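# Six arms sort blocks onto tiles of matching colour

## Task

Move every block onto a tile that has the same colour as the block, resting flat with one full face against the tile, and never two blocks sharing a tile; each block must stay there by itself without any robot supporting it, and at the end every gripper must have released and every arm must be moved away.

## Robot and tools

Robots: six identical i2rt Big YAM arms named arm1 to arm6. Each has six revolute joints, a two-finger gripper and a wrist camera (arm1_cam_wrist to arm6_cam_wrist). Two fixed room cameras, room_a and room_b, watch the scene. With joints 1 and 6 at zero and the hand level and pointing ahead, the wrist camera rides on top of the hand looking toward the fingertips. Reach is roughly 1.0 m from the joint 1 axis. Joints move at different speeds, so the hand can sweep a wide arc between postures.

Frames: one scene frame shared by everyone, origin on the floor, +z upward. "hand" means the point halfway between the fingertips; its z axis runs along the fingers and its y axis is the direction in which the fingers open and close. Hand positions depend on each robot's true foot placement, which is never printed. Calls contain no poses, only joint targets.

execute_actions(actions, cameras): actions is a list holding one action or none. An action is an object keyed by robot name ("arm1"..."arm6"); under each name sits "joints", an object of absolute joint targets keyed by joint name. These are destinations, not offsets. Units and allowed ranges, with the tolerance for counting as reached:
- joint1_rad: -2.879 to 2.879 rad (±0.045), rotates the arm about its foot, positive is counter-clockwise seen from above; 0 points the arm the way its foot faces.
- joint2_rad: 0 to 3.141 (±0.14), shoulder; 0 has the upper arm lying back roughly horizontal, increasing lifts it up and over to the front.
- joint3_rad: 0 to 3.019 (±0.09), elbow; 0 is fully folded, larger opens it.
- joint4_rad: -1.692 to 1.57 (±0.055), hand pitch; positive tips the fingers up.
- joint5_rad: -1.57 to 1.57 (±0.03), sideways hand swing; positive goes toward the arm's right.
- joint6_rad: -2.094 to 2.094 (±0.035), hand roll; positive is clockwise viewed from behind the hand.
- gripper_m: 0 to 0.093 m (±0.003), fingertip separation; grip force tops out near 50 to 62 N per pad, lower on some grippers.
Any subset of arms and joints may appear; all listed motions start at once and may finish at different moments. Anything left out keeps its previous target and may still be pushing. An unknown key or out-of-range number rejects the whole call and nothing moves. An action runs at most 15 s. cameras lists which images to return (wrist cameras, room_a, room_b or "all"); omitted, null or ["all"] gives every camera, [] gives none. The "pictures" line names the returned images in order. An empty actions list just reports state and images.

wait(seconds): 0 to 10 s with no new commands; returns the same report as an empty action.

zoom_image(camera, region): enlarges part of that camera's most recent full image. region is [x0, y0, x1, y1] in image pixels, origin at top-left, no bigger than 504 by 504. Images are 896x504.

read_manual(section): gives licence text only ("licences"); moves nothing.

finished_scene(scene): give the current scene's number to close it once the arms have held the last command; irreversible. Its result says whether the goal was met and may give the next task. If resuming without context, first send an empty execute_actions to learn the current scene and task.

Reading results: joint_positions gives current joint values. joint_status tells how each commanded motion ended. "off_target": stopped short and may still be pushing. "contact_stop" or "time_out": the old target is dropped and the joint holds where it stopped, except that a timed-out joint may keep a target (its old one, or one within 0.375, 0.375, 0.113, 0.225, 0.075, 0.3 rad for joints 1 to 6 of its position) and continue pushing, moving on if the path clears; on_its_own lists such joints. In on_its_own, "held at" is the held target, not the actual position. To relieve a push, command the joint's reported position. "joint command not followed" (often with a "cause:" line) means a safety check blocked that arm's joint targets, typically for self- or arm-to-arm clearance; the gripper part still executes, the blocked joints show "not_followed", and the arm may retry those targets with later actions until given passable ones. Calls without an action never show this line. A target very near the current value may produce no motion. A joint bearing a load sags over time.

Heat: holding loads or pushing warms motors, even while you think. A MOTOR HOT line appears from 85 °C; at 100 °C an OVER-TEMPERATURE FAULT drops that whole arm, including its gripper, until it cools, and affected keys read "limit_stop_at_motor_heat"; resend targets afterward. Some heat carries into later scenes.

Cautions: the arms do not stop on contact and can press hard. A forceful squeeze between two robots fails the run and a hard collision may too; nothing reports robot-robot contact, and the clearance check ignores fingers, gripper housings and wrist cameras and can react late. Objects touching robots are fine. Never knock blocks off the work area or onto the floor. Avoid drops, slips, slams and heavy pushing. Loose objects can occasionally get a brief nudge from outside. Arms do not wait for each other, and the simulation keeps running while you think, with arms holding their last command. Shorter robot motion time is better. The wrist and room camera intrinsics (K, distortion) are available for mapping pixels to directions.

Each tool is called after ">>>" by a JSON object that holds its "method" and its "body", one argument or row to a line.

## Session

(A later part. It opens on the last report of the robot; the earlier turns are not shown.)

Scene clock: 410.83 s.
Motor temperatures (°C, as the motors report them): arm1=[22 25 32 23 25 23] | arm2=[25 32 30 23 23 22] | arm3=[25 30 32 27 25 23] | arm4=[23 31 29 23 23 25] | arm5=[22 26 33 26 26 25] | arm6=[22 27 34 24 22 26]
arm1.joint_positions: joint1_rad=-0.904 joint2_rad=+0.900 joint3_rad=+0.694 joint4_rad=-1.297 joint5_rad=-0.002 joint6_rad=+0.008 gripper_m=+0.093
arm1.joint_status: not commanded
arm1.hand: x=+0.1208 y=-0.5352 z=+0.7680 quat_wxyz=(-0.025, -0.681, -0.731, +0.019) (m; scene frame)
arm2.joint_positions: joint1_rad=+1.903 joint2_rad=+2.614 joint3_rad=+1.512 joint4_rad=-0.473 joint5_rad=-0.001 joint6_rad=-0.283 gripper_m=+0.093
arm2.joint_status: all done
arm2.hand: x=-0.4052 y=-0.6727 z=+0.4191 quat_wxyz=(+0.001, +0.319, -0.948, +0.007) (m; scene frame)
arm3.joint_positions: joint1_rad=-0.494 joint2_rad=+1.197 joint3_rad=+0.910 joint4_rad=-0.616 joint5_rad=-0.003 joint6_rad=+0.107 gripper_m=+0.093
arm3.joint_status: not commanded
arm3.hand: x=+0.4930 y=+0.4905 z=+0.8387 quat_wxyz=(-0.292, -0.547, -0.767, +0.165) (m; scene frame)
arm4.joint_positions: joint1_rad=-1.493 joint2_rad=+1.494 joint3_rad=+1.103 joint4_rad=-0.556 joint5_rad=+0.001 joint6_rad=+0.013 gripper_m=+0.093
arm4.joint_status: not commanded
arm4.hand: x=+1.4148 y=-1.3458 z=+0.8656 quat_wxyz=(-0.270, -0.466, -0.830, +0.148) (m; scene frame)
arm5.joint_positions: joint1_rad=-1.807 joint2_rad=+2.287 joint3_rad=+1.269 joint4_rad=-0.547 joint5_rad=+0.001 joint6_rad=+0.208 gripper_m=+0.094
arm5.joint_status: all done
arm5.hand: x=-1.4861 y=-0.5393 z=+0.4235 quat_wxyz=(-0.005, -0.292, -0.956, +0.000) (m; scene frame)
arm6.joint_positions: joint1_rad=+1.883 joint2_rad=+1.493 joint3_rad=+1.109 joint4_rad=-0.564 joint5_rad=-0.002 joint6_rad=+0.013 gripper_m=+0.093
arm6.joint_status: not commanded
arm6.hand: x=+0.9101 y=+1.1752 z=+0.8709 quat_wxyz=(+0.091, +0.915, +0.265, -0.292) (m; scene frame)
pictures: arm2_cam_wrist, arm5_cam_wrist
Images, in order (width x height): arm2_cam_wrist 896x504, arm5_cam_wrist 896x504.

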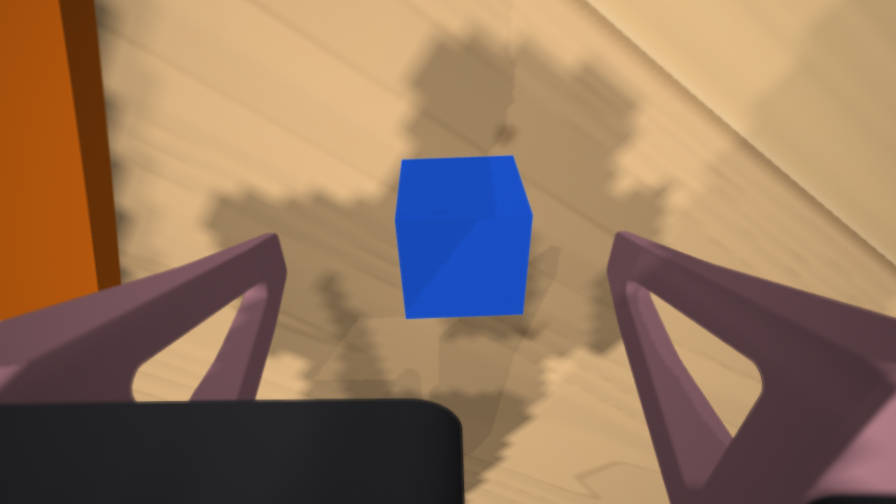

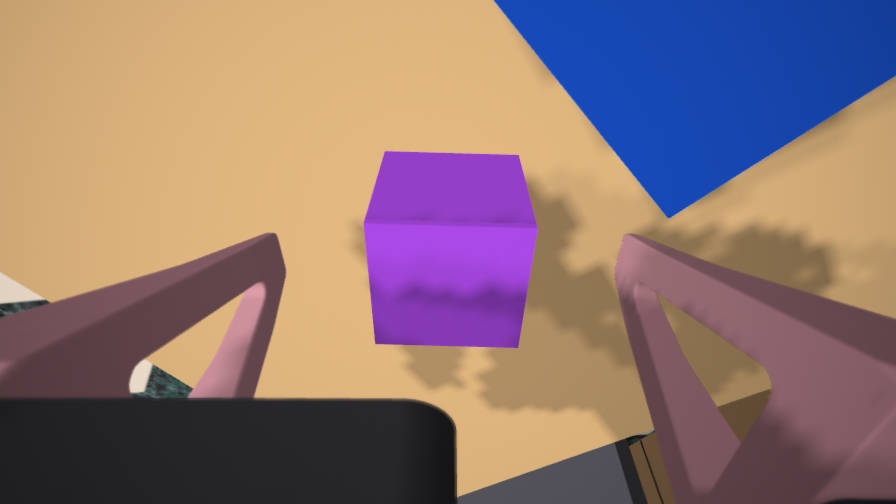

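>>> {"method": "execute_actions", "body": {
  "actions": [
    {"arm2":{"joints":{"gripper_m":0}},"arm5":{"joints":{"joint2_rad":2.315,"gripper_m":0}}}
  ],
  "cameras": ["arm5_cam_wrist"]
}}

>>> {"method": "execute_actions", "body": {
  "actions": [
    {"arm2":{"joints":{"joint2_rad":2.1,"joint3_rad":1.4,"joint4_rad":-0.8}},"arm5":{"joints":{"joint2_rad":1.5,"joint3_rad":1.05,"joint4_rad":-1.05}}}
  ],
  "cameras": ["arm2_cam_wrist","arm5_cam_wrist"]
}}

Scene clock: 420.80 s.
Motor temperatures (°C, as the motors report them): arm1=[22 25 32 23 25 23] | arm2=[25 32 30 23 23 22] | arm3=[25 30 32 27 25 23] | arm4=[23 31 29 23 23 25] | arm5=[22 27 32 26 26 25] | arm6=[22 27 34 24 22 26]
arm1.joint_positions: joint1_rad=-0.904 joint2_rad=+0.900 joint3_rad=+0.694 joint4_rad=-1.297 joint5_rad=-0.002 joint6_rad=+0.008 gripper_m=+0.093
arm1.joint_status: not commanded
arm1.hand: x=+0.1208 y=-0.5352 z=+0.7680 quat_wxyz=(-0.025, -0.681, -0.731, +0.019) (m; scene frame)
arm2.joint_positions: joint1_rad=+1.903 joint2_rad=+2.614 joint3_rad=+1.512 joint4_rad=-0.473 joint5_rad=-0.001 joint6_rad=-0.283 gripper_m=+0.032
arm2.joint_status: gripper_m off_target (ended at +0.032, target +0.000)
arm2.hand: x=-0.4051 y=-0.6727 z=+0.4191 quat_wxyz=(+0.001, +0.319, -0.948, +0.007) (m; scene frame)
arm3.joint_positions: joint1_rad=-0.494 joint2_rad=+1.197 joint3_rad=+0.910 joint4_rad=-0.616 joint5_rad=-0.003 joint6_rad=+0.107 gripper_m=+0.093
arm3.joint_status: not commanded
arm3.hand: x=+0.4930 y=+0.4905 z=+0.8387 quat_wxyz=(-0.292, -0.547, -0.767, +0.165) (m; scene frame)
arm4.joint_positions: joint1_rad=-1.493 joint2_rad=+1.494 joint3_rad=+1.103 joint4_rad=-0.556 joint5_rad=+0.001 joint6_rad=+0.013 gripper_m=+0.093
arm4.joint_status: not commanded
arm4.hand: x=+1.4148 y=-1.3458 z=+0.8656 quat_wxyz=(-0.270, -0.466, -0.830, +0.148) (m; scene frame)
arm5.joint_positions: joint1_rad=-1.807 joint2_rad=+2.287 joint3_rad=+1.269 joint4_rad=-0.547 joint5_rad=+0.001 joint6_rad=+0.209 gripper_m=+0.041
arm5.joint_status: gripper_m off_target (ended at +0.041, target +0.000); the others done
arm5.hand: x=-1.4862 y=-0.5391 z=+0.4233 quat_wxyz=(-0.005, -0.293, -0.956, +0.000) (m; scene frame)
arm6.joint_positions: joint1_rad=+1.883 joint2_rad=+1.493 joint3_rad=+1.109 joint4_rad=-0.564 joint5_rad=-0.002 joint6_rad=+0.013 gripper_m=+0.093
arm6.joint_status: not commanded
arm6.hand: x=+0.9101 y=+1.1752 z=+0.8709 quat_wxyz=(+0.091, +0.915, +0.265, -0.292) (m; scene frame)
pictures: arm5_cam_wrist
Images, in order (width x height): arm5_cam_wrist 896x504.

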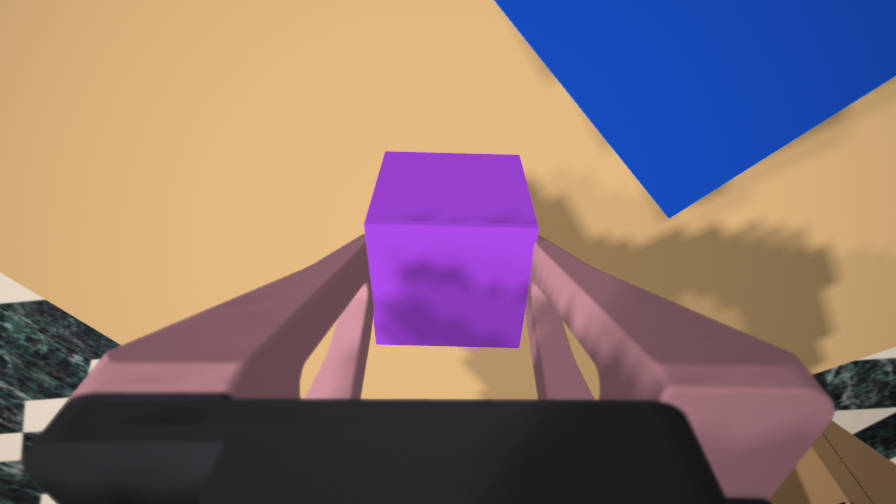

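Scene clock: 422.27 s.
Motor temperatures (°C, as the motors report them): arm1=[22 25 32 23 25 23] | arm2=[25 32 30 23 23 22] | arm3=[25 30 32 27 25 23] | arm4=[23 31 29 23 23 25] | arm5=[22 27 32 25 26 25] | arm6=[22 27 34 24 22 26]
arm1.joint_positions: joint1_rad=-0.904 joint2_rad=+0.900 joint3_rad=+0.694 joint4_rad=-1.297 joint5_rad=-0.002 joint6_rad=+0.008 gripper_m=+0.093
arm1.joint_status: not commanded
arm1.hand: x=+0.1208 y=-0.5352 z=+0.7680 quat_wxyz=(-0.025, -0.681, -0.731, +0.019) (m; scene frame)
arm2.joint_positions: joint1_rad=+1.903 joint2_rad=+2.088 joint3_rad=+1.393 joint4_rad=-0.787 joint5_rad=-0.001 joint6_rad=-0.283 gripper_m=+0.032
arm2.joint_status: all done
arm2.hand: x=-0.3800 y=-0.6590 z=+0.6801 quat_wxyz=(-0.045, +0.319, -0.947, +0.005) (m; scene frame)
arm3.joint_positions: joint1_rad=-0.494 joint2_rad=+1.197 joint3_rad=+0.910 joint4_rad=-0.616 joint5_rad=-0.003 joint6_rad=+0.107 gripper_m=+0.093
arm3.joint_status: not commanded
arm3.hand: x=+0.4930 y=+0.4905 z=+0.8387 quat_wxyz=(-0.292, -0.547, -0.767, +0.165) (m; scene frame)
arm4.joint_positions: joint1_rad=-1.493 joint2_rad=+1.494 joint3_rad=+1.103 joint4_rad=-0.556 joint5_rad=+0.001 joint6_rad=+0.013 gripper_m=+0.093
arm4.joint_status: not commanded
arm4.hand: x=+1.4148 y=-1.3458 z=+0.8656 quat_wxyz=(-0.270, -0.466, -0.830, +0.148) (m; scene frame)
arm5.joint_positions: joint1_rad=-1.807 joint2_rad=+1.492 joint3_rad=+1.036 joint4_rad=-1.043 joint5_rad=+0.001 joint6_rad=+0.209 gripper_m=+0.041
arm5.joint_status: all done
arm5.hand: x=-1.5829 y=-0.5007 z=+0.7224 quat_wxyz=(-0.038, -0.293, -0.955, +0.003) (m; scene frame)
arm6.joint_positions: joint1_rad=+1.883 joint2_rad=+1.493 joint3_rad=+1.109 joint4_rad=-0.564 joint5_rad=-0.002 joint6_rad=+0.013 gripper_m=+0.093
arm6.joint_status: not commanded
arm6.hand: x=+0.9101 y=+1.1752 z=+0.8709 quat_wxyz=(+0.091, +0.915, +0.265, -0.292) (m; scene frame)
pictures: arm2_cam_wrist, arm5_cam_wrist
Images, in order (width x height): arm2_cam_wrist 896x504, arm5_cam_wrist 896x504.

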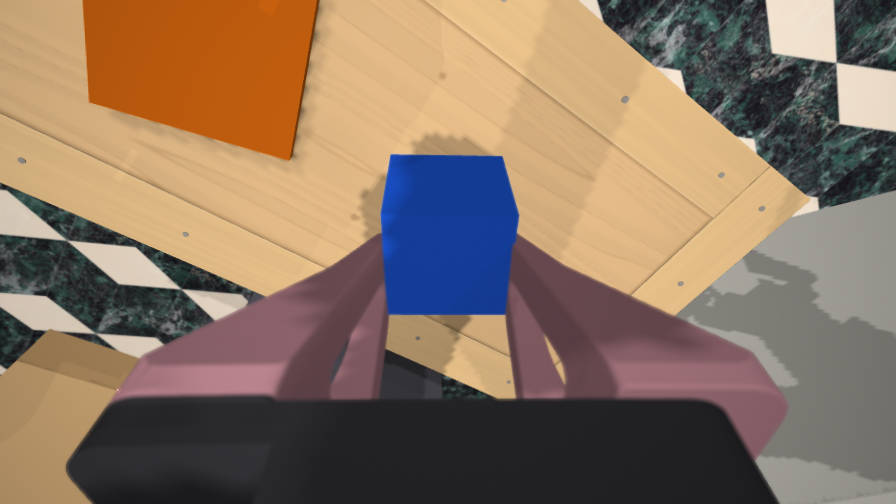

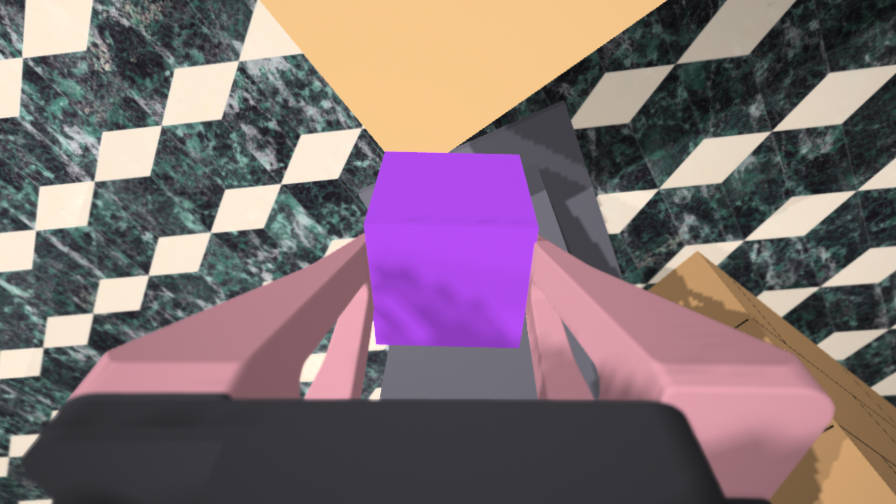

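>>> {"method": "execute_actions", "body": {
  "actions": [
    {"arm2":{"joints":{"joint1_rad":-1.975,"joint2_rad":2.25,"joint3_rad":1.595,"joint4_rad":-0.54,"joint6_rad":-0.58}},"arm5":{"joints":{"joint1_rad":2.063,"joint2_rad":1.68,"joint3_rad":1.405,"joint4_rad":-1.275,"joint6_rad":-0.15}}}
  ],
  "cameras": ["arm5_cam_wrist"]
}}

>>> {"method": "execute_actions", "body": {
  "actions": [
    {"arm2":{"joints":{"joint2_rad":2.57}}}
  ],
  "cameras": ["arm2_cam_wrist"]
}}

Scene clock: 438.63 s.
Motor temperatures (°C, as the motors report them): arm1=[22 25 32 23 25 23] | arm2=[25 32 31 23 23 22] | arm3=[25 30 32 27 25 23] | arm4=[23 31 29 23 23 25] | arm5=[22 26 33 25 26 25] | arm6=[22 27 34 24 22 26]
arm1.joint_positions: joint1_rad=-0.904 joint2_rad=+0.900 joint3_rad=+0.694 joint4_rad=-1.297 joint5_rad=-0.002 joint6_rad=+0.008 gripper_m=+0.093
arm1.joint_status: not commanded
arm1.hand: x=+0.1208 y=-0.5352 z=+0.7680 quat_wxyz=(-0.025, -0.681, -0.731, +0.019) (m; scene frame)
arm2.joint_positions: joint1_rad=-1.981 joint2_rad=+2.254 joint3_rad=+1.587 joint4_rad=-0.542 joint5_rad=+0.002 joint6_rad=-0.567 gripper_m=+0.031
arm2.joint_status: all done
arm2.hand: x=-1.5762 y=-0.6105 z=+0.6510 quat_wxyz=(+0.076, -0.980, -0.093, +0.158) (m; scene frame)
arm3.joint_positions: joint1_rad=-0.494 joint2_rad=+1.197 joint3_rad=+0.910 joint4_rad=-0.616 joint5_rad=-0.003 joint6_rad=+0.107 gripper_m=+0.093
arm3.joint_status: not commanded
arm3.hand: x=+0.4930 y=+0.4905 z=+0.8387 quat_wxyz=(-0.292, -0.547, -0.767, +0.165) (m; scene frame)
arm4.joint_positions: joint1_rad=-1.493 joint2_rad=+1.494 joint3_rad=+1.103 joint4_rad=-0.556 joint5_rad=+0.001 joint6_rad=+0.013 gripper_m=+0.093
arm4.joint_status: not commanded
arm4.hand: x=+1.4148 y=-1.3458 z=+0.8656 quat_wxyz=(-0.270, -0.466, -0.830, +0.148) (m; scene frame)
arm5.joint_positions: joint1_rad=+2.070 joint2_rad=+1.694 joint3_rad=+1.381 joint4_rad=-1.266 joint5_rad=-0.001 joint6_rad=-0.140 gripper_m=+0.041
arm5.joint_status: all done
arm5.hand: x=-2.4396 y=-0.5120 z=+0.7536 quat_wxyz=(+0.000, +0.970, +0.242, +0.006) (m; scene frame)
arm6.joint_positions: joint1_rad=+1.883 joint2_rad=+1.493 joint3_rad=+1.109 joint4_rad=-0.564 joint5_rad=-0.002 joint6_rad=+0.013 gripper_m=+0.093
arm6.joint_status: not commanded
arm6.hand: x=+0.9101 y=+1.1752 z=+0.8709 quat_wxyz=(+0.091, +0.915, +0.265, -0.292) (m; scene frame)
pictures: arm5_cam_wrist
Images, in order (width x height): arm5_cam_wrist 896x504.

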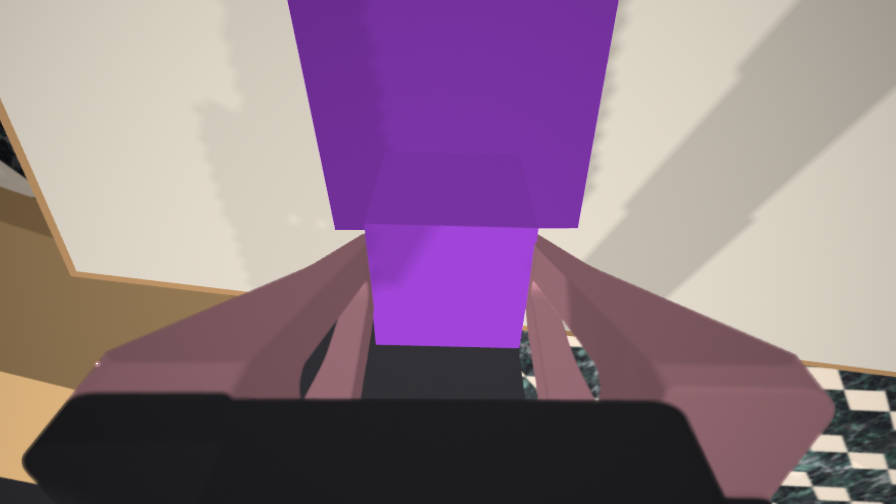

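Scene clock: 439.83 s.
Motor temperatures (°C, as the motors report them): arm1=[22 25 32 23 25 23] | arm2=[25 32 31 23 23 22] | arm3=[25 30 32 27 25 23] | arm4=[23 31 29 23 23 25] | arm5=[22 26 33 25 26 25] | arm6=[22 27 34 24 22 26]
arm1.joint_positions: joint1_rad=-0.904 joint2_rad=+0.900 joint3_rad=+0.694 joint4_rad=-1.297 joint5_rad=-0.002 joint6_rad=+0.008 gripper_m=+0.093
arm1.joint_status: not commanded
arm1.hand: x=+0.1208 y=-0.5352 z=+0.7680 quat_wxyz=(-0.025, -0.681, -0.731, +0.019) (m; scene frame)
arm2.joint_positions: joint1_rad=-1.980 joint2_rad=+2.583 joint3_rad=+1.577 joint4_rad=-0.542 joint5_rad=+0.002 joint6_rad=-0.568 gripper_m=+0.031
arm2.joint_status: all done
arm2.hand: x=-1.4708 y=-0.6547 z=+0.4419 quat_wxyz=(-0.001, -0.995, -0.096, +0.007) (m; scene frame)
arm3.joint_positions: joint1_rad=-0.494 joint2_rad=+1.197 joint3_rad=+0.910 joint4_rad=-0.616 joint5_rad=-0.003 joint6_rad=+0.107 gripper_m=+0.093
arm3.joint_status: not commanded
arm3.hand: x=+0.4930 y=+0.4905 z=+0.8387 quat_wxyz=(-0.292, -0.547, -0.767, +0.165) (m; scene frame)
arm4.joint_positions: joint1_rad=-1.493 joint2_rad=+1.494 joint3_rad=+1.103 joint4_rad=-0.556 joint5_rad=+0.001 joint6_rad=+0.013 gripper_m=+0.093
arm4.joint_status: not commanded
arm4.hand: x=+1.4148 y=-1.3458 z=+0.8656 quat_wxyz=(-0.270, -0.466, -0.830, +0.148) (m; scene frame)
arm5.joint_positions: joint1_rad=+2.070 joint2_rad=+1.694 joint3_rad=+1.381 joint4_rad=-1.266 joint5_rad=-0.001 joint6_rad=-0.140 gripper_m=+0.041
arm5.joint_status: not commanded
arm5.hand: x=-2.4396 y=-0.5120 z=+0.7536 quat_wxyz=(+0.000, +0.970, +0.242, +0.006) (m; scene frame)
arm6.joint_positions: joint1_rad=+1.883 joint2_rad=+1.493 joint3_rad=+1.109 joint4_rad=-0.564 joint5_rad=-0.002 joint6_rad=+0.013 gripper_m=+0.093
arm6.joint_status: not commanded
arm6.hand: x=+0.9101 y=+1.1752 z=+0.8709 quat_wxyz=(+0.091, +0.915, +0.265, -0.292) (m; scene frame)
pictures: arm2_cam_wrist
Images, in order (width x height): arm2_cam_wrist 896x504.

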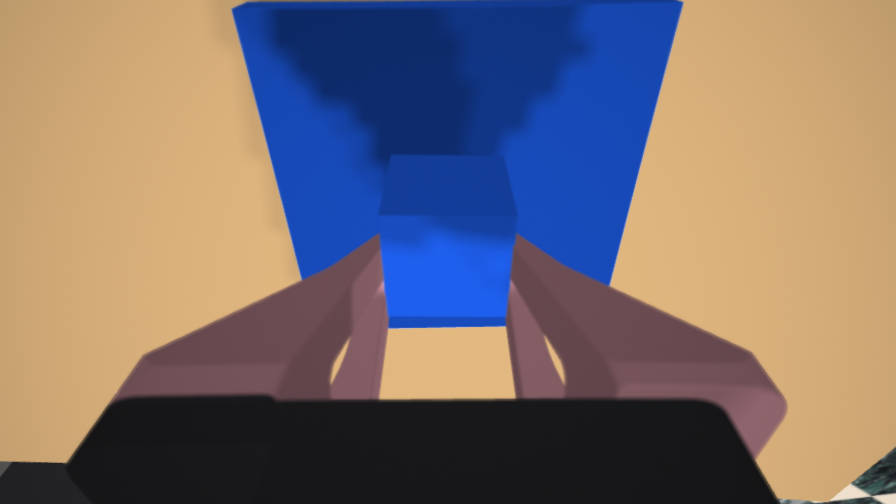

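>>> {"method": "execute_actions", "body": {
  "actions": [
    {"arm2":{"joints":{"joint2_rad":2.62}},"arm5":{"joints":{"joint2_rad":1.75,"joint3_rad":1.30,"joint4_rad":-1.097}}}
  ],
  "cameras": ["arm2_cam_wrist","arm5_cam_wrist"]
}}

Scene clock: 447.20 s.
Motor temperatures (°C, as the motors report them): arm1=[22 25 32 23 25 23] | arm2=[25 33 31 23 23 22] | arm3=[25 30 32 27 25 23] | arm4=[23 31 29 23 23 25] | arm5=[22 26 33 25 26 25] | arm6=[22 27 34 24 22 26]
arm1.joint_positions: joint1_rad=-0.904 joint2_rad=+0.900 joint3_rad=+0.694 joint4_rad=-1.297 joint5_rad=-0.002 joint6_rad=+0.008 gripper_m=+0.093
arm1.joint_status: not commanded
arm1.hand: x=+0.1208 y=-0.5352 z=+0.7680 quat_wxyz=(-0.025, -0.681, -0.731, +0.019) (m; scene frame)
arm2.joint_positions: joint1_rad=-1.980 joint2_rad=+2.601 joint3_rad=+1.577 joint4_rad=-0.542 joint5_rad=+0.002 joint6_rad=-0.568 gripper_m=+0.031
arm2.joint_status: all done
arm2.hand: x=-1.4634 y=-0.6577 z=+0.4317 quat_wxyz=(-0.005, -0.995, -0.096, -0.001) (m; scene frame)
arm3.joint_positions: joint1_rad=-0.494 joint2_rad=+1.197 joint3_rad=+0.910 joint4_rad=-0.616 joint5_rad=-0.003 joint6_rad=+0.107 gripper_m=+0.093
arm3.joint_status: not commanded
arm3.hand: x=+0.4930 y=+0.4905 z=+0.8387 quat_wxyz=(-0.292, -0.547, -0.767, +0.165) (m; scene frame)
arm4.joint_positions: joint1_rad=-1.493 joint2_rad=+1.494 joint3_rad=+1.103 joint4_rad=-0.556 joint5_rad=+0.001 joint6_rad=+0.013 gripper_m=+0.093
arm4.joint_status: not commanded
arm4.hand: x=+1.4148 y=-1.3458 z=+0.8656 quat_wxyz=(-0.270, -0.466, -0.830, +0.148) (m; scene frame)
arm5.joint_positions: joint1_rad=+2.070 joint2_rad=+1.749 joint3_rad=+1.299 joint4_rad=-1.106 joint5_rad=-0.001 joint6_rad=-0.140 gripper_m=+0.041
arm5.joint_status: all done
arm5.hand: x=-2.4453 y=-0.5141 z=+0.6981 quat_wxyz=(+0.001, +0.970, +0.242, -0.005) (m; scene frame)
arm6.joint_positions: joint1_rad=+1.883 joint2_rad=+1.493 joint3_rad=+1.109 joint4_rad=-0.564 joint5_rad=-0.002 joint6_rad=+0.013 gripper_m=+0.093
arm6.joint_status: not commanded
arm6.hand: x=+0.9101 y=+1.1752 z=+0.8709 quat_wxyz=(+0.091, +0.915, +0.265, -0.292) (m; scene frame)
pictures: arm2_cam_wrist, arm5_cam_wrist
Images, in order (width x height): arm2_cam_wrist 896x504, arm5_cam_wrist 896x504.

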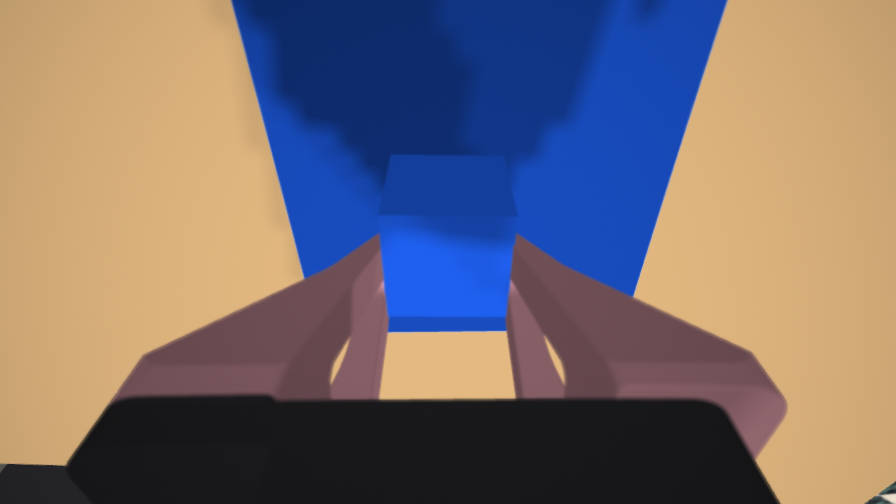

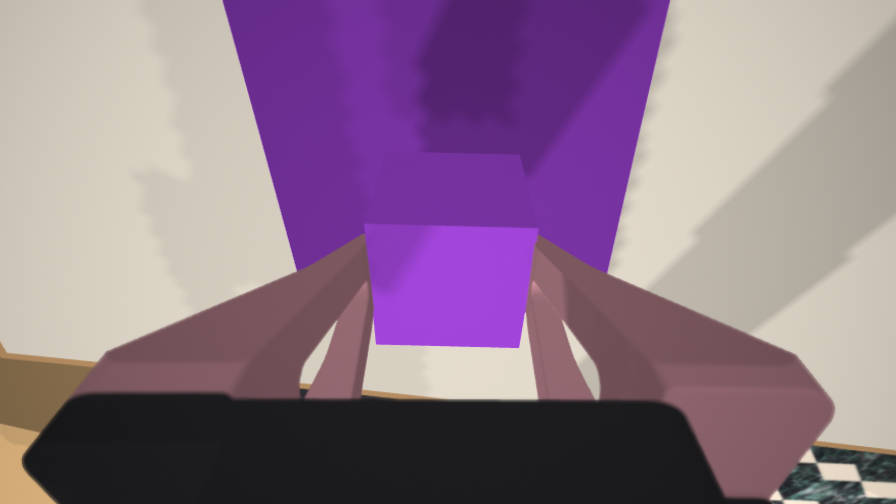

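>>> {"method": "execute_actions", "body": {
  "actions": [
    {"arm2":{"joints":{"gripper_m":0.093}},"arm5":{"joints":{"joint2_rad":1.805,"joint4_rad":-1.06}}}
  ],
  "cameras": ["arm2_cam_wrist","arm5_cam_wrist"]
}}

Scene clock: 455.47 s.
Motor temperatures (°C, as the motors report them): arm1=[22 24 32 23 25 23] | arm2=[25 33 30 23 23 22] | arm3=[25 30 32 27 25 23] | arm4=[23 31 29 23 23 25] | arm5=[22 26 33 25 26 25] | arm6=[22 27 34 24 22 26]
arm1.joint_positions: joint1_rad=-0.904 joint2_rad=+0.900 joint3_rad=+0.694 joint4_rad=-1.297 joint5_rad=-0.002 joint6_rad=+0.008 gripper_m=+0.093
arm1.joint_status: not commanded
arm1.hand: x=+0.1208 y=-0.5352 z=+0.7680 quat_wxyz=(-0.025, -0.681, -0.731, +0.019) (m; scene frame)
arm2.joint_positions: joint1_rad=-1.980 joint2_rad=+2.601 joint3_rad=+1.577 joint4_rad=-0.542 joint5_rad=+0.002 joint6_rad=-0.568 gripper_m=+0.093
arm2.joint_status: all done
arm2.hand: x=-1.4634 y=-0.6577 z=+0.4317 quat_wxyz=(-0.005, -0.995, -0.096, -0.001) (m; scene frame)
arm3.joint_positions: joint1_rad=-0.494 joint2_rad=+1.197 joint3_rad=+0.910 joint4_rad=-0.616 joint5_rad=-0.003 joint6_rad=+0.107 gripper_m=+0.093
arm3.joint_status: not commanded
arm3.hand: x=+0.4930 y=+0.4905 z=+0.8387 quat_wxyz=(-0.292, -0.547, -0.767, +0.165) (m; scene frame)
arm4.joint_positions: joint1_rad=-1.493 joint2_rad=+1.494 joint3_rad=+1.103 joint4_rad=-0.556 joint5_rad=+0.001 joint6_rad=+0.013 gripper_m=+0.093
arm4.joint_status: not commanded
arm4.hand: x=+1.4148 y=-1.3458 z=+0.8656 quat_wxyz=(-0.270, -0.466, -0.830, +0.148) (m; scene frame)
arm5.joint_positions: joint1_rad=+2.070 joint2_rad=+1.790 joint3_rad=+1.299 joint4_rad=-1.067 joint5_rad=+0.000 joint6_rad=-0.140 gripper_m=+0.041
arm5.joint_status: all done
arm5.hand: x=-2.4519 y=-0.5164 z=+0.6784 quat_wxyz=(+0.001, +0.970, +0.242, -0.004) (m; scene frame)
arm6.joint_positions: joint1_rad=+1.883 joint2_rad=+1.493 joint3_rad=+1.109 joint4_rad=-0.564 joint5_rad=-0.002 joint6_rad=+0.013 gripper_m=+0.093
arm6.joint_status: not commanded
arm6.hand: x=+0.9101 y=+1.1752 z=+0.8709 quat_wxyz=(+0.091, +0.915, +0.265, -0.292) (m; scene frame)
pictures: arm2_cam_wrist, arm5_cam_wrist
Images, in order (width x height): arm2_cam_wrist 896x504, arm5_cam_wrist 896x504.

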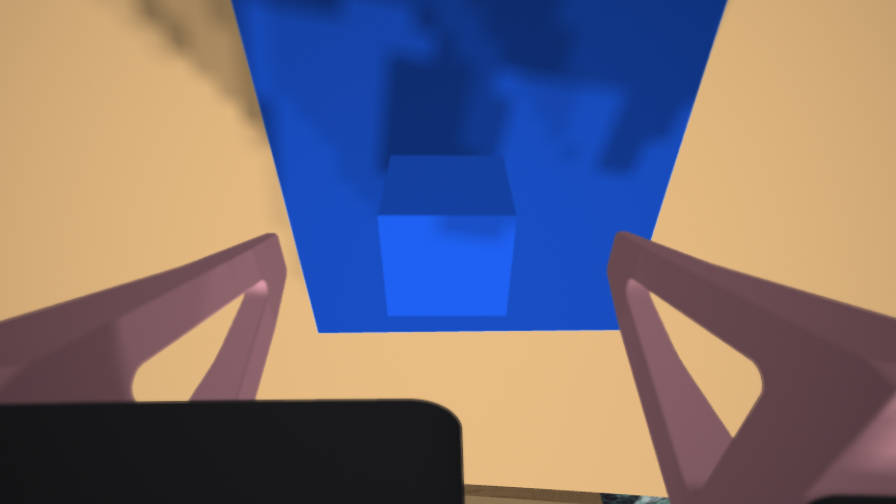

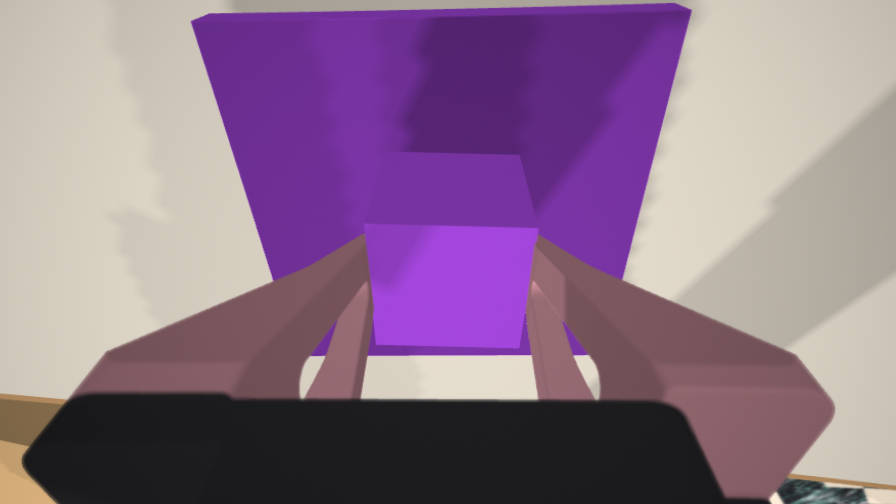

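>>> {"method": "execute_actions", "body": {
  "actions": [
    {"arm2":{"joints":{"joint2_rad":2.3,"joint3_rad":1.46,"joint4_rad":-0.73}},"arm5":{"joints":{"joint2_rad":1.822}}}
  ],
  "cameras": []
}}

>>> {"method": "execute_actions", "body": {
  "actions": [
    {"arm2":{"joints":{"joint2_rad":2.0,"joint3_rad":1.3}},"arm5":{"joints":{"gripper_m":0.093}}}
  ],
  "cameras": []
}}

>>> {"method": "execute_actions", "body": {
  "actions": [
    {"arm5":{"joints":{"joint2_rad":1.45,"joint3_rad":1.3}}}
  ]
}}

Scene clock: 466.67 s.
Motor temperatures (°C, as the motors report them): arm1=[22 24 32 23 25 23] | arm2=[25 33 30 23 23 22] | arm3=[25 30 32 27 25 23] | arm4=[23 31 30 23 23 25] | arm5=[22 26 33 25 26 25] | arm6=[22 27 34 24 22 26]
arm1.joint_positions: joint1_rad=-0.904 joint2_rad=+0.900 joint3_rad=+0.694 joint4_rad=-1.297 joint5_rad=-0.002 joint6_rad=+0.008 gripper_m=+0.093
arm1.joint_status: not commanded
arm1.hand: x=+0.1208 y=-0.5352 z=+0.7680 quat_wxyz=(-0.025, -0.681, -0.731, +0.019) (m; scene frame)
arm2.joint_positions: joint1_rad=-1.980 joint2_rad=+2.281 joint3_rad=+1.454 joint4_rad=-0.718 joint5_rad=+0.002 joint6_rad=-0.568 gripper_m=+0.093
arm2.joint_status: all done
arm2.hand: x=-1.4683 y=-0.6541 z=+0.5836 quat_wxyz=(+0.000, -0.995, -0.096, +0.009) (m; scene frame)
arm3.joint_positions: joint1_rad=-0.494 joint2_rad=+1.197 joint3_rad=+0.910 joint4_rad=-0.616 joint5_rad=-0.003 joint6_rad=+0.107 gripper_m=+0.093
arm3.joint_status: not commanded
arm3.hand: x=+0.4930 y=+0.4905 z=+0.8387 quat_wxyz=(-0.292, -0.547, -0.767, +0.165) (m; scene frame)
arm4.joint_positions: joint1_rad=-1.493 joint2_rad=+1.494 joint3_rad=+1.103 joint4_rad=-0.556 joint5_rad=+0.001 joint6_rad=+0.013 gripper_m=+0.093
arm4.joint_status: not commanded
arm4.hand: x=+1.4148 y=-1.3458 z=+0.8656 quat_wxyz=(-0.270, -0.466, -0.830, +0.148) (m; scene frame)
arm5.joint_positions: joint1_rad=+2.070 joint2_rad=+1.790 joint3_rad=+1.299 joint4_rad=-1.067 joint5_rad=+0.000 joint6_rad=-0.140 gripper_m=+0.041
arm5.joint_status: all done
arm5.hand: x=-2.4519 y=-0.5164 z=+0.6784 quat_wxyz=(+0.001, +0.970, +0.242, -0.004) (m; scene frame)
arm6.joint_positions: joint1_rad=+1.883 joint2_rad=+1.493 joint3_rad=+1.109 joint4_rad=-0.564 joint5_rad=-0.002 joint6_rad=+0.013 gripper_m=+0.093
arm6.joint_status: not commanded
arm6.hand: x=+0.9101 y=+1.1752 z=+0.8709 quat_wxyz=(+0.091, +0.915, +0.265, -0.292) (m; scene frame)
pictures: none
No camera images: the call's "cameras" was empty. Leave "cameras" out to get every camera's image.

Scene clock: 467.93 s.
Motor temperatures (°C, as the motors report them): arm1=[22 24 32 23 25 23] | arm2=[25 33 30 23 23 22] | arm3=[25 30 32 27 25 23] | arm4=[23 31 30 23 23 25] | arm5=[22 26 33 25 26 25] | arm6=[22 27 34 24 22 26]
arm1.joint_positions: joint1_rad=-0.904 joint2_rad=+0.900 joint3_rad=+0.694 joint4_rad=-1.297 joint5_rad=-0.002 joint6_rad=+0.008 gripper_m=+0.093
arm1.joint_status: not commanded
arm1.hand: x=+0.1208 y=-0.5352 z=+0.7680 quat_wxyz=(-0.025, -0.681, -0.731, +0.019) (m; scene frame)
arm2.joint_positions: joint1_rad=-1.980 joint2_rad=+1.982 joint3_rad=+1.286 joint4_rad=-0.725 joint5_rad=+0.002 joint6_rad=-0.568 gripper_m=+0.093
arm2.joint_status: all done
arm2.hand: x=-1.4506 y=-0.6598 z=+0.6999 quat_wxyz=(+0.028, -0.993, -0.095, +0.064) (m; scene frame)
arm3.joint_positions: joint1_rad=-0.494 joint2_rad=+1.197 joint3_rad=+0.910 joint4_rad=-0.616 joint5_rad=-0.003 joint6_rad=+0.107 gripper_m=+0.093
arm3.joint_status: not commanded
arm3.hand: x=+0.4930 y=+0.4905 z=+0.8387 quat_wxyz=(-0.292, -0.547, -0.767, +0.165) (m; scene frame)
arm4.joint_positions: joint1_rad=-1.493 joint2_rad=+1.494 joint3_rad=+1.103 joint4_rad=-0.556 joint5_rad=+0.001 joint6_rad=+0.013 gripper_m=+0.093
arm4.joint_status: not commanded
arm4.hand: x=+1.4148 y=-1.3458 z=+0.8656 quat_wxyz=(-0.270, -0.466, -0.830, +0.148) (m; scene frame)
arm5.joint_positions: joint1_rad=+2.070 joint2_rad=+1.799 joint3_rad=+1.299 joint4_rad=-1.067 joint5_rad=+0.000 joint6_rad=-0.140 gripper_m=+0.093
arm5.joint_status: all done
arm5.hand: x=-2.4513 y=-0.5162 z=+0.6741 quat_wxyz=(+0.000, +0.970, +0.242, +0.000) (m; scene frame)
arm6.joint_positions: joint1_rad=+1.883 joint2_rad=+1.493 joint3_rad=+1.109 joint4_rad=-0.564 joint5_rad=-0.002 joint6_rad=+0.013 gripper_m=+0.093
arm6.joint_status: not commanded
arm6.hand: x=+0.9101 y=+1.1752 z=+0.8709 quat_wxyz=(+0.091, +0.915, +0.265, -0.292) (m; scene frame)
pictures: none
No camera images: the call's "cameras" was empty. Leave "cameras" out to get every camera's image.

Scene clock: 469.30 s.
Motor temperatures (°C, as the motors report them): arm1=[22 24 32 23 25 23] | arm2=[25 33 30 23 23 22] | arm3=[25 30 32 27 25 23] | arm4=[23 31 30 23 23 25] | arm5=[22 26 33 25 26 25] | arm6=[22 27 34 24 22 26]
arm1.joint_positions: joint1_rad=-0.904 joint2_rad=+0.900 joint3_rad=+0.694 joint4_rad=-1.297 joint5_rad=-0.002 joint6_rad=+0.008 gripper_m=+0.093
arm1.joint_status: not commanded
arm1.hand: x=+0.1208 y=-0.5352 z=+0.7680 quat_wxyz=(-0.025, -0.681, -0.731, +0.019) (m; scene frame)
arm2.joint_positions: joint1_rad=-1.980 joint2_rad=+1.982 joint3_rad=+1.286 joint4_rad=-0.725 joint5_rad=+0.002 joint6_rad=-0.568 gripper_m=+0.093
arm2.joint_status: not commanded
arm2.hand: x=-1.4506 y=-0.6598 z=+0.6999 quat_wxyz=(+0.028, -0.993, -0.095, +0.064) (m; scene frame)
arm3.joint_positions: joint1_rad=-0.494 joint2_rad=+1.197 joint3_rad=+0.910 joint4_rad=-0.616 joint5_rad=-0.003 joint6_rad=+0.107 gripper_m=+0.093
arm3.joint_status: not commanded
arm3.hand: x=+0.4930 y=+0.4905 z=+0.8387 quat_wxyz=(-0.292, -0.547, -0.767, +0.165) (m; scene frame)
arm4.joint_positions: joint1_rad=-1.493 joint2_rad=+1.494 joint3_rad=+1.103 joint4_rad=-0.556 joint5_rad=+0.001 joint6_rad=+0.013 gripper_m=+0.093
arm4.joint_status: not commanded
arm4.hand: x=+1.4148 y=-1.3458 z=+0.8656 quat_wxyz=(-0.270, -0.466, -0.830, +0.148) (m; scene frame)
arm5.joint_positions: joint1_rad=+2.070 joint2_rad=+1.437 joint3_rad=+1.294 joint4_rad=-1.067 joint5_rad=+0.000 joint6_rad=-0.140 gripper_m=+0.093
arm5.joint_status: all done
arm5.hand: x=-2.4462 y=-0.5142 z=+0.8491 quat_wxyz=(+0.019, +0.955, +0.238, -0.176) (m; scene frame)
arm6.joint_positions: joint1_rad=+1.883 joint2_rad=+1.493 joint3_rad=+1.109 joint4_rad=-0.564 joint5_rad=-0.002 joint6_rad=+0.013 gripper_m=+0.093
arm6.joint_status: not commanded
arm6.hand: x=+0.9101 y=+1.1752 z=+0.8709 quat_wxyz=(+0.091, +0.915, +0.265, -0.292) (m; scene frame)
pictures: arm1_cam_wrist, arm2_cam_wrist, arm3_cam_wrist, arm4_cam_wrist, arm5_cam_wrist, arm6_cam_wrist, room_a, room_b
Images, in order (width x height): arm1_cam_wrist 896x504, arm2_cam_wrist 896x504, arm3_cam_wrist 896x504, arm4_cam_wrist 896x504, arm5_cam_wrist 896x504, arm6_cam_wrist 896x504, room_a 896x504, room_b 896x504.

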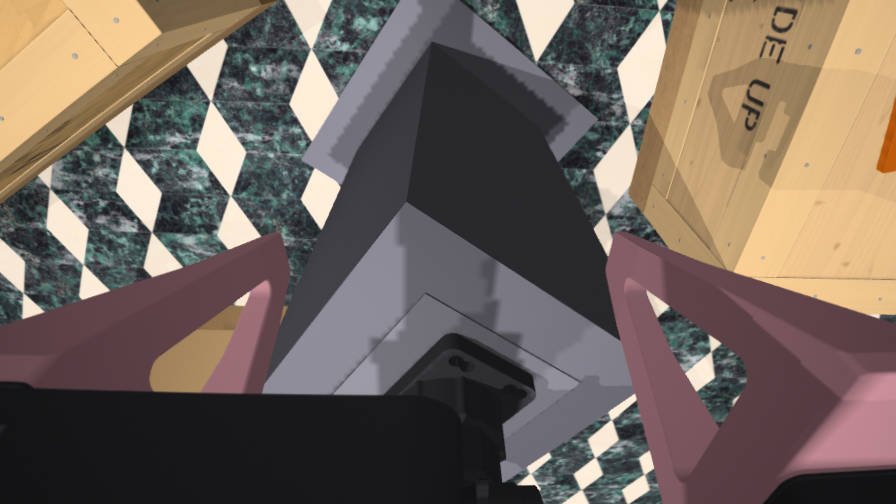

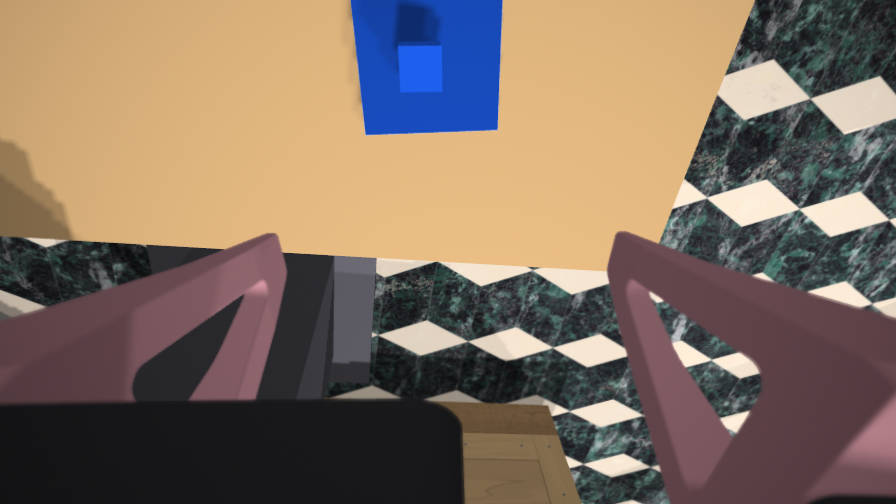

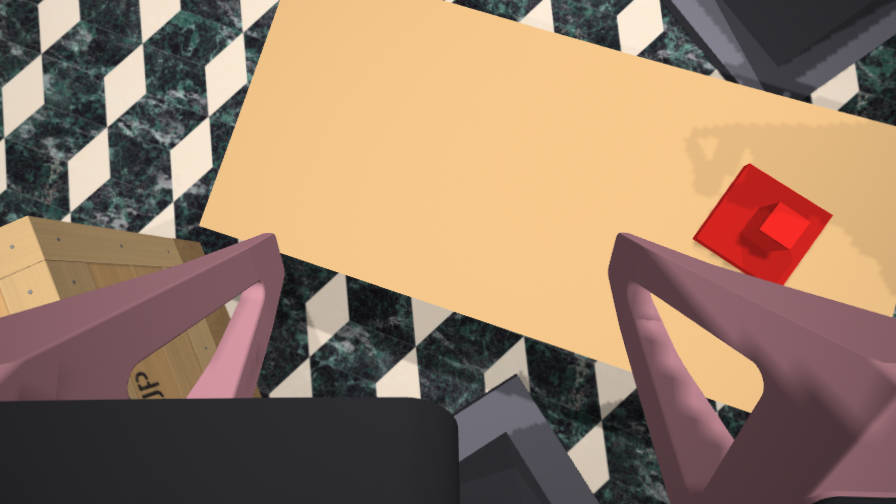

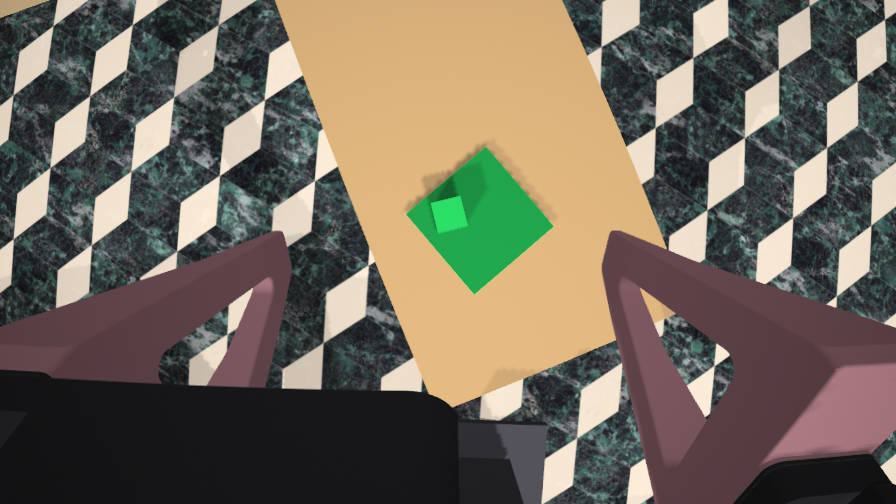

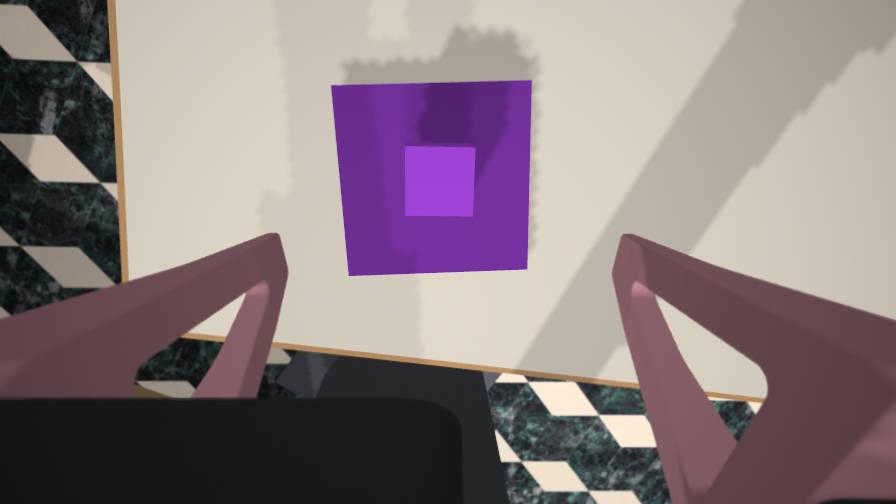

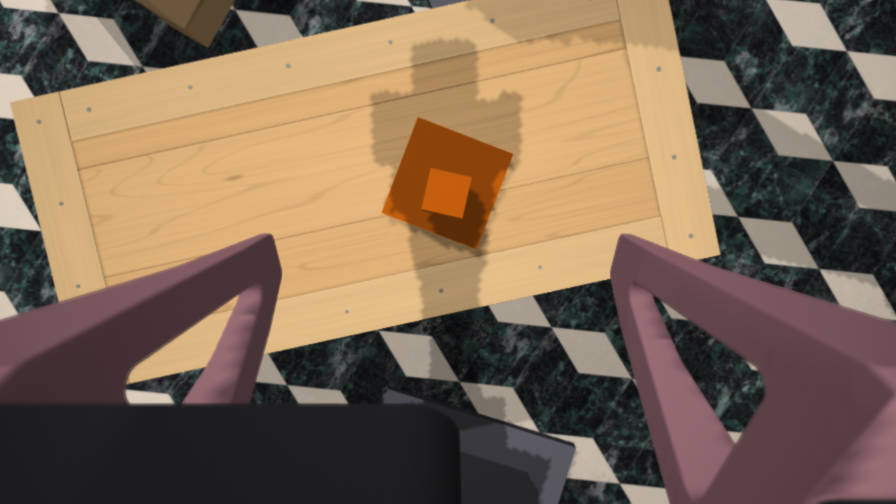

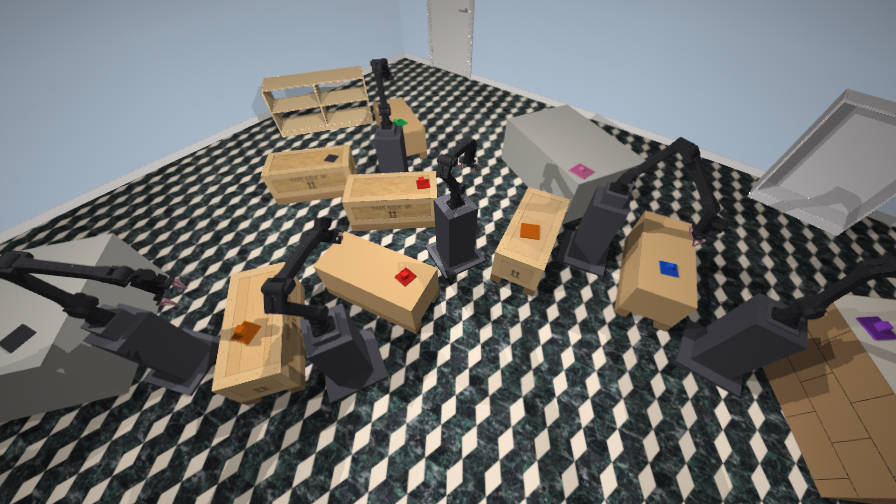

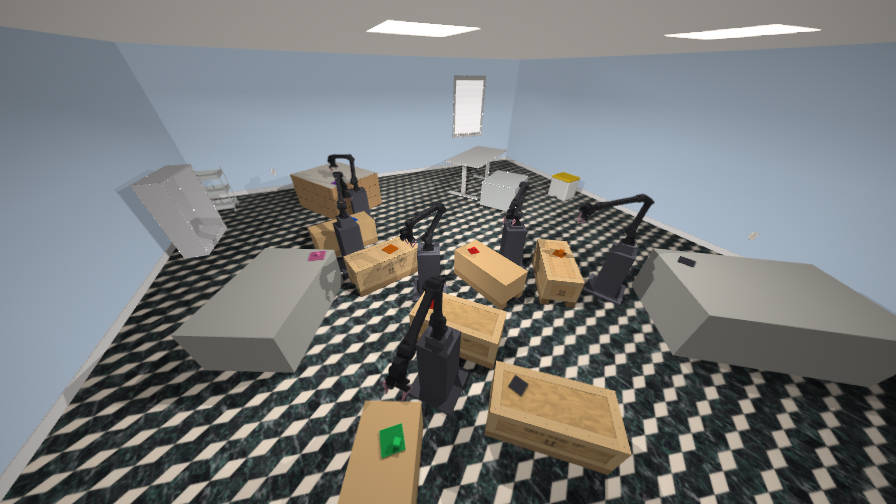

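>>> {"method": "execute_actions", "body": {
  "actions": [],
  "cameras": ["room_a","room_b"]
}}

Scene clock: 487.20 s.
Motor temperatures (°C, as the motors report them): arm1=[22 24 32 23 25 23] | arm2=[25 32 31 23 23 22] | arm3=[25 30 32 27 25 23] | arm4=[23 31 30 23 23 25] | arm5=[22 26 34 25 26 25] | arm6=[22 27 34 24 22 26]
arm1.joint_positions: joint1_rad=-0.904 joint2_rad=+0.900 joint3_rad=+0.694 joint4_rad=-1.297 joint5_rad=-0.002 joint6_rad=+0.008 gripper_m=+0.093
arm1.joint_status: not commanded
arm1.hand: x=+0.1208 y=-0.5352 z=+0.7680 quat_wxyz=(-0.025, -0.681, -0.731, +0.019) (m; scene frame)
arm2.joint_positions: joint1_rad=-1.980 joint2_rad=+1.982 joint3_rad=+1.286 joint4_rad=-0.725 joint5_rad=+0.002 joint6_rad=-0.568 gripper_m=+0.093
arm2.joint_status: not commanded
arm2.hand: x=-1.4506 y=-0.6598 z=+0.6999 quat_wxyz=(+0.028, -0.993, -0.095, +0.064) (m; scene frame)
arm3.joint_positions: joint1_rad=-0.494 joint2_rad=+1.197 joint3_rad=+0.910 joint4_rad=-0.616 joint5_rad=-0.003 joint6_rad=+0.107 gripper_m=+0.093
arm3.joint_status: not commanded
arm3.hand: x=+0.4930 y=+0.4905 z=+0.8387 quat_wxyz=(-0.292, -0.547, -0.767, +0.165) (m; scene frame)
arm4.joint_positions: joint1_rad=-1.493 joint2_rad=+1.494 joint3_rad=+1.103 joint4_rad=-0.556 joint5_rad=+0.001 joint6_rad=+0.013 gripper_m=+0.093
arm4.joint_status: not commanded
arm4.hand: x=+1.4148 y=-1.3458 z=+0.8656 quat_wxyz=(-0.270, -0.466, -0.830, +0.148) (m; scene frame)
arm5.joint_positions: joint1_rad=+2.070 joint2_rad=+1.437 joint3_rad=+1.294 joint4_rad=-1.067 joint5_rad=+0.000 joint6_rad=-0.140 gripper_m=+0.093
arm5.joint_status: all done
arm5.hand: x=-2.4462 y=-0.5142 z=+0.8491 quat_wxyz=(+0.019, +0.955, +0.238, -0.176) (m; scene frame)
arm6.joint_positions: joint1_rad=+1.883 joint2_rad=+1.493 joint3_rad=+1.109 joint4_rad=-0.564 joint5_rad=-0.002 joint6_rad=+0.013 gripper_m=+0.093
arm6.joint_status: not commanded
arm6.hand: x=+0.9101 y=+1.1752 z=+0.8709 quat_wxyz=(+0.091, +0.915, +0.265, -0.292) (m; scene frame)
pictures: room_a, room_b
Images, in order (width x height): room_a 896x504, room_b 896x504.

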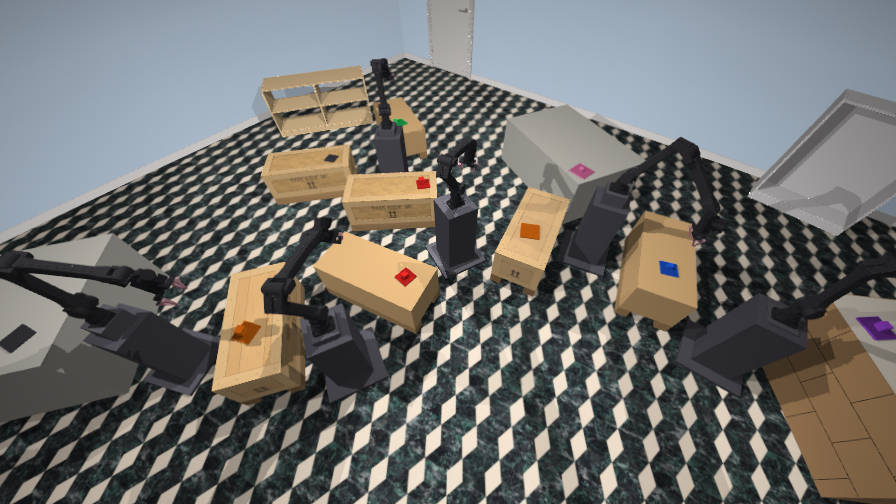

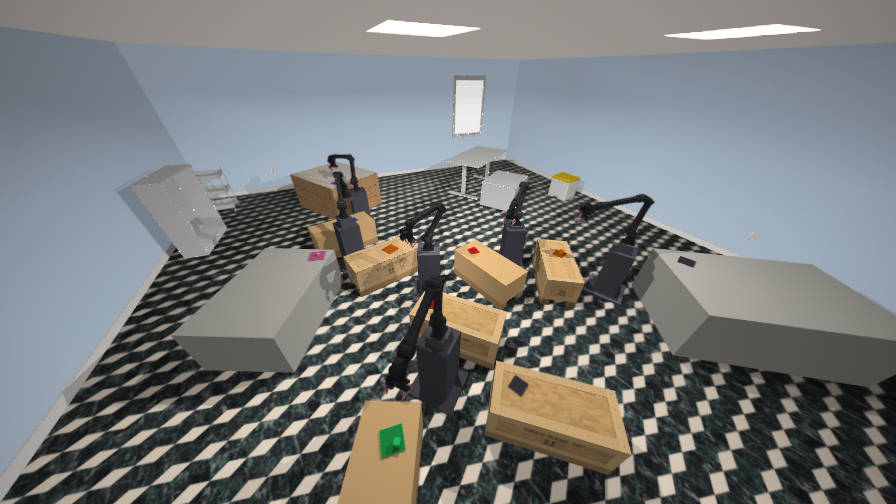

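>>> {"method": "finished_scene", "body": {
  "scene": 1
}}

The scene is finished: the task was done.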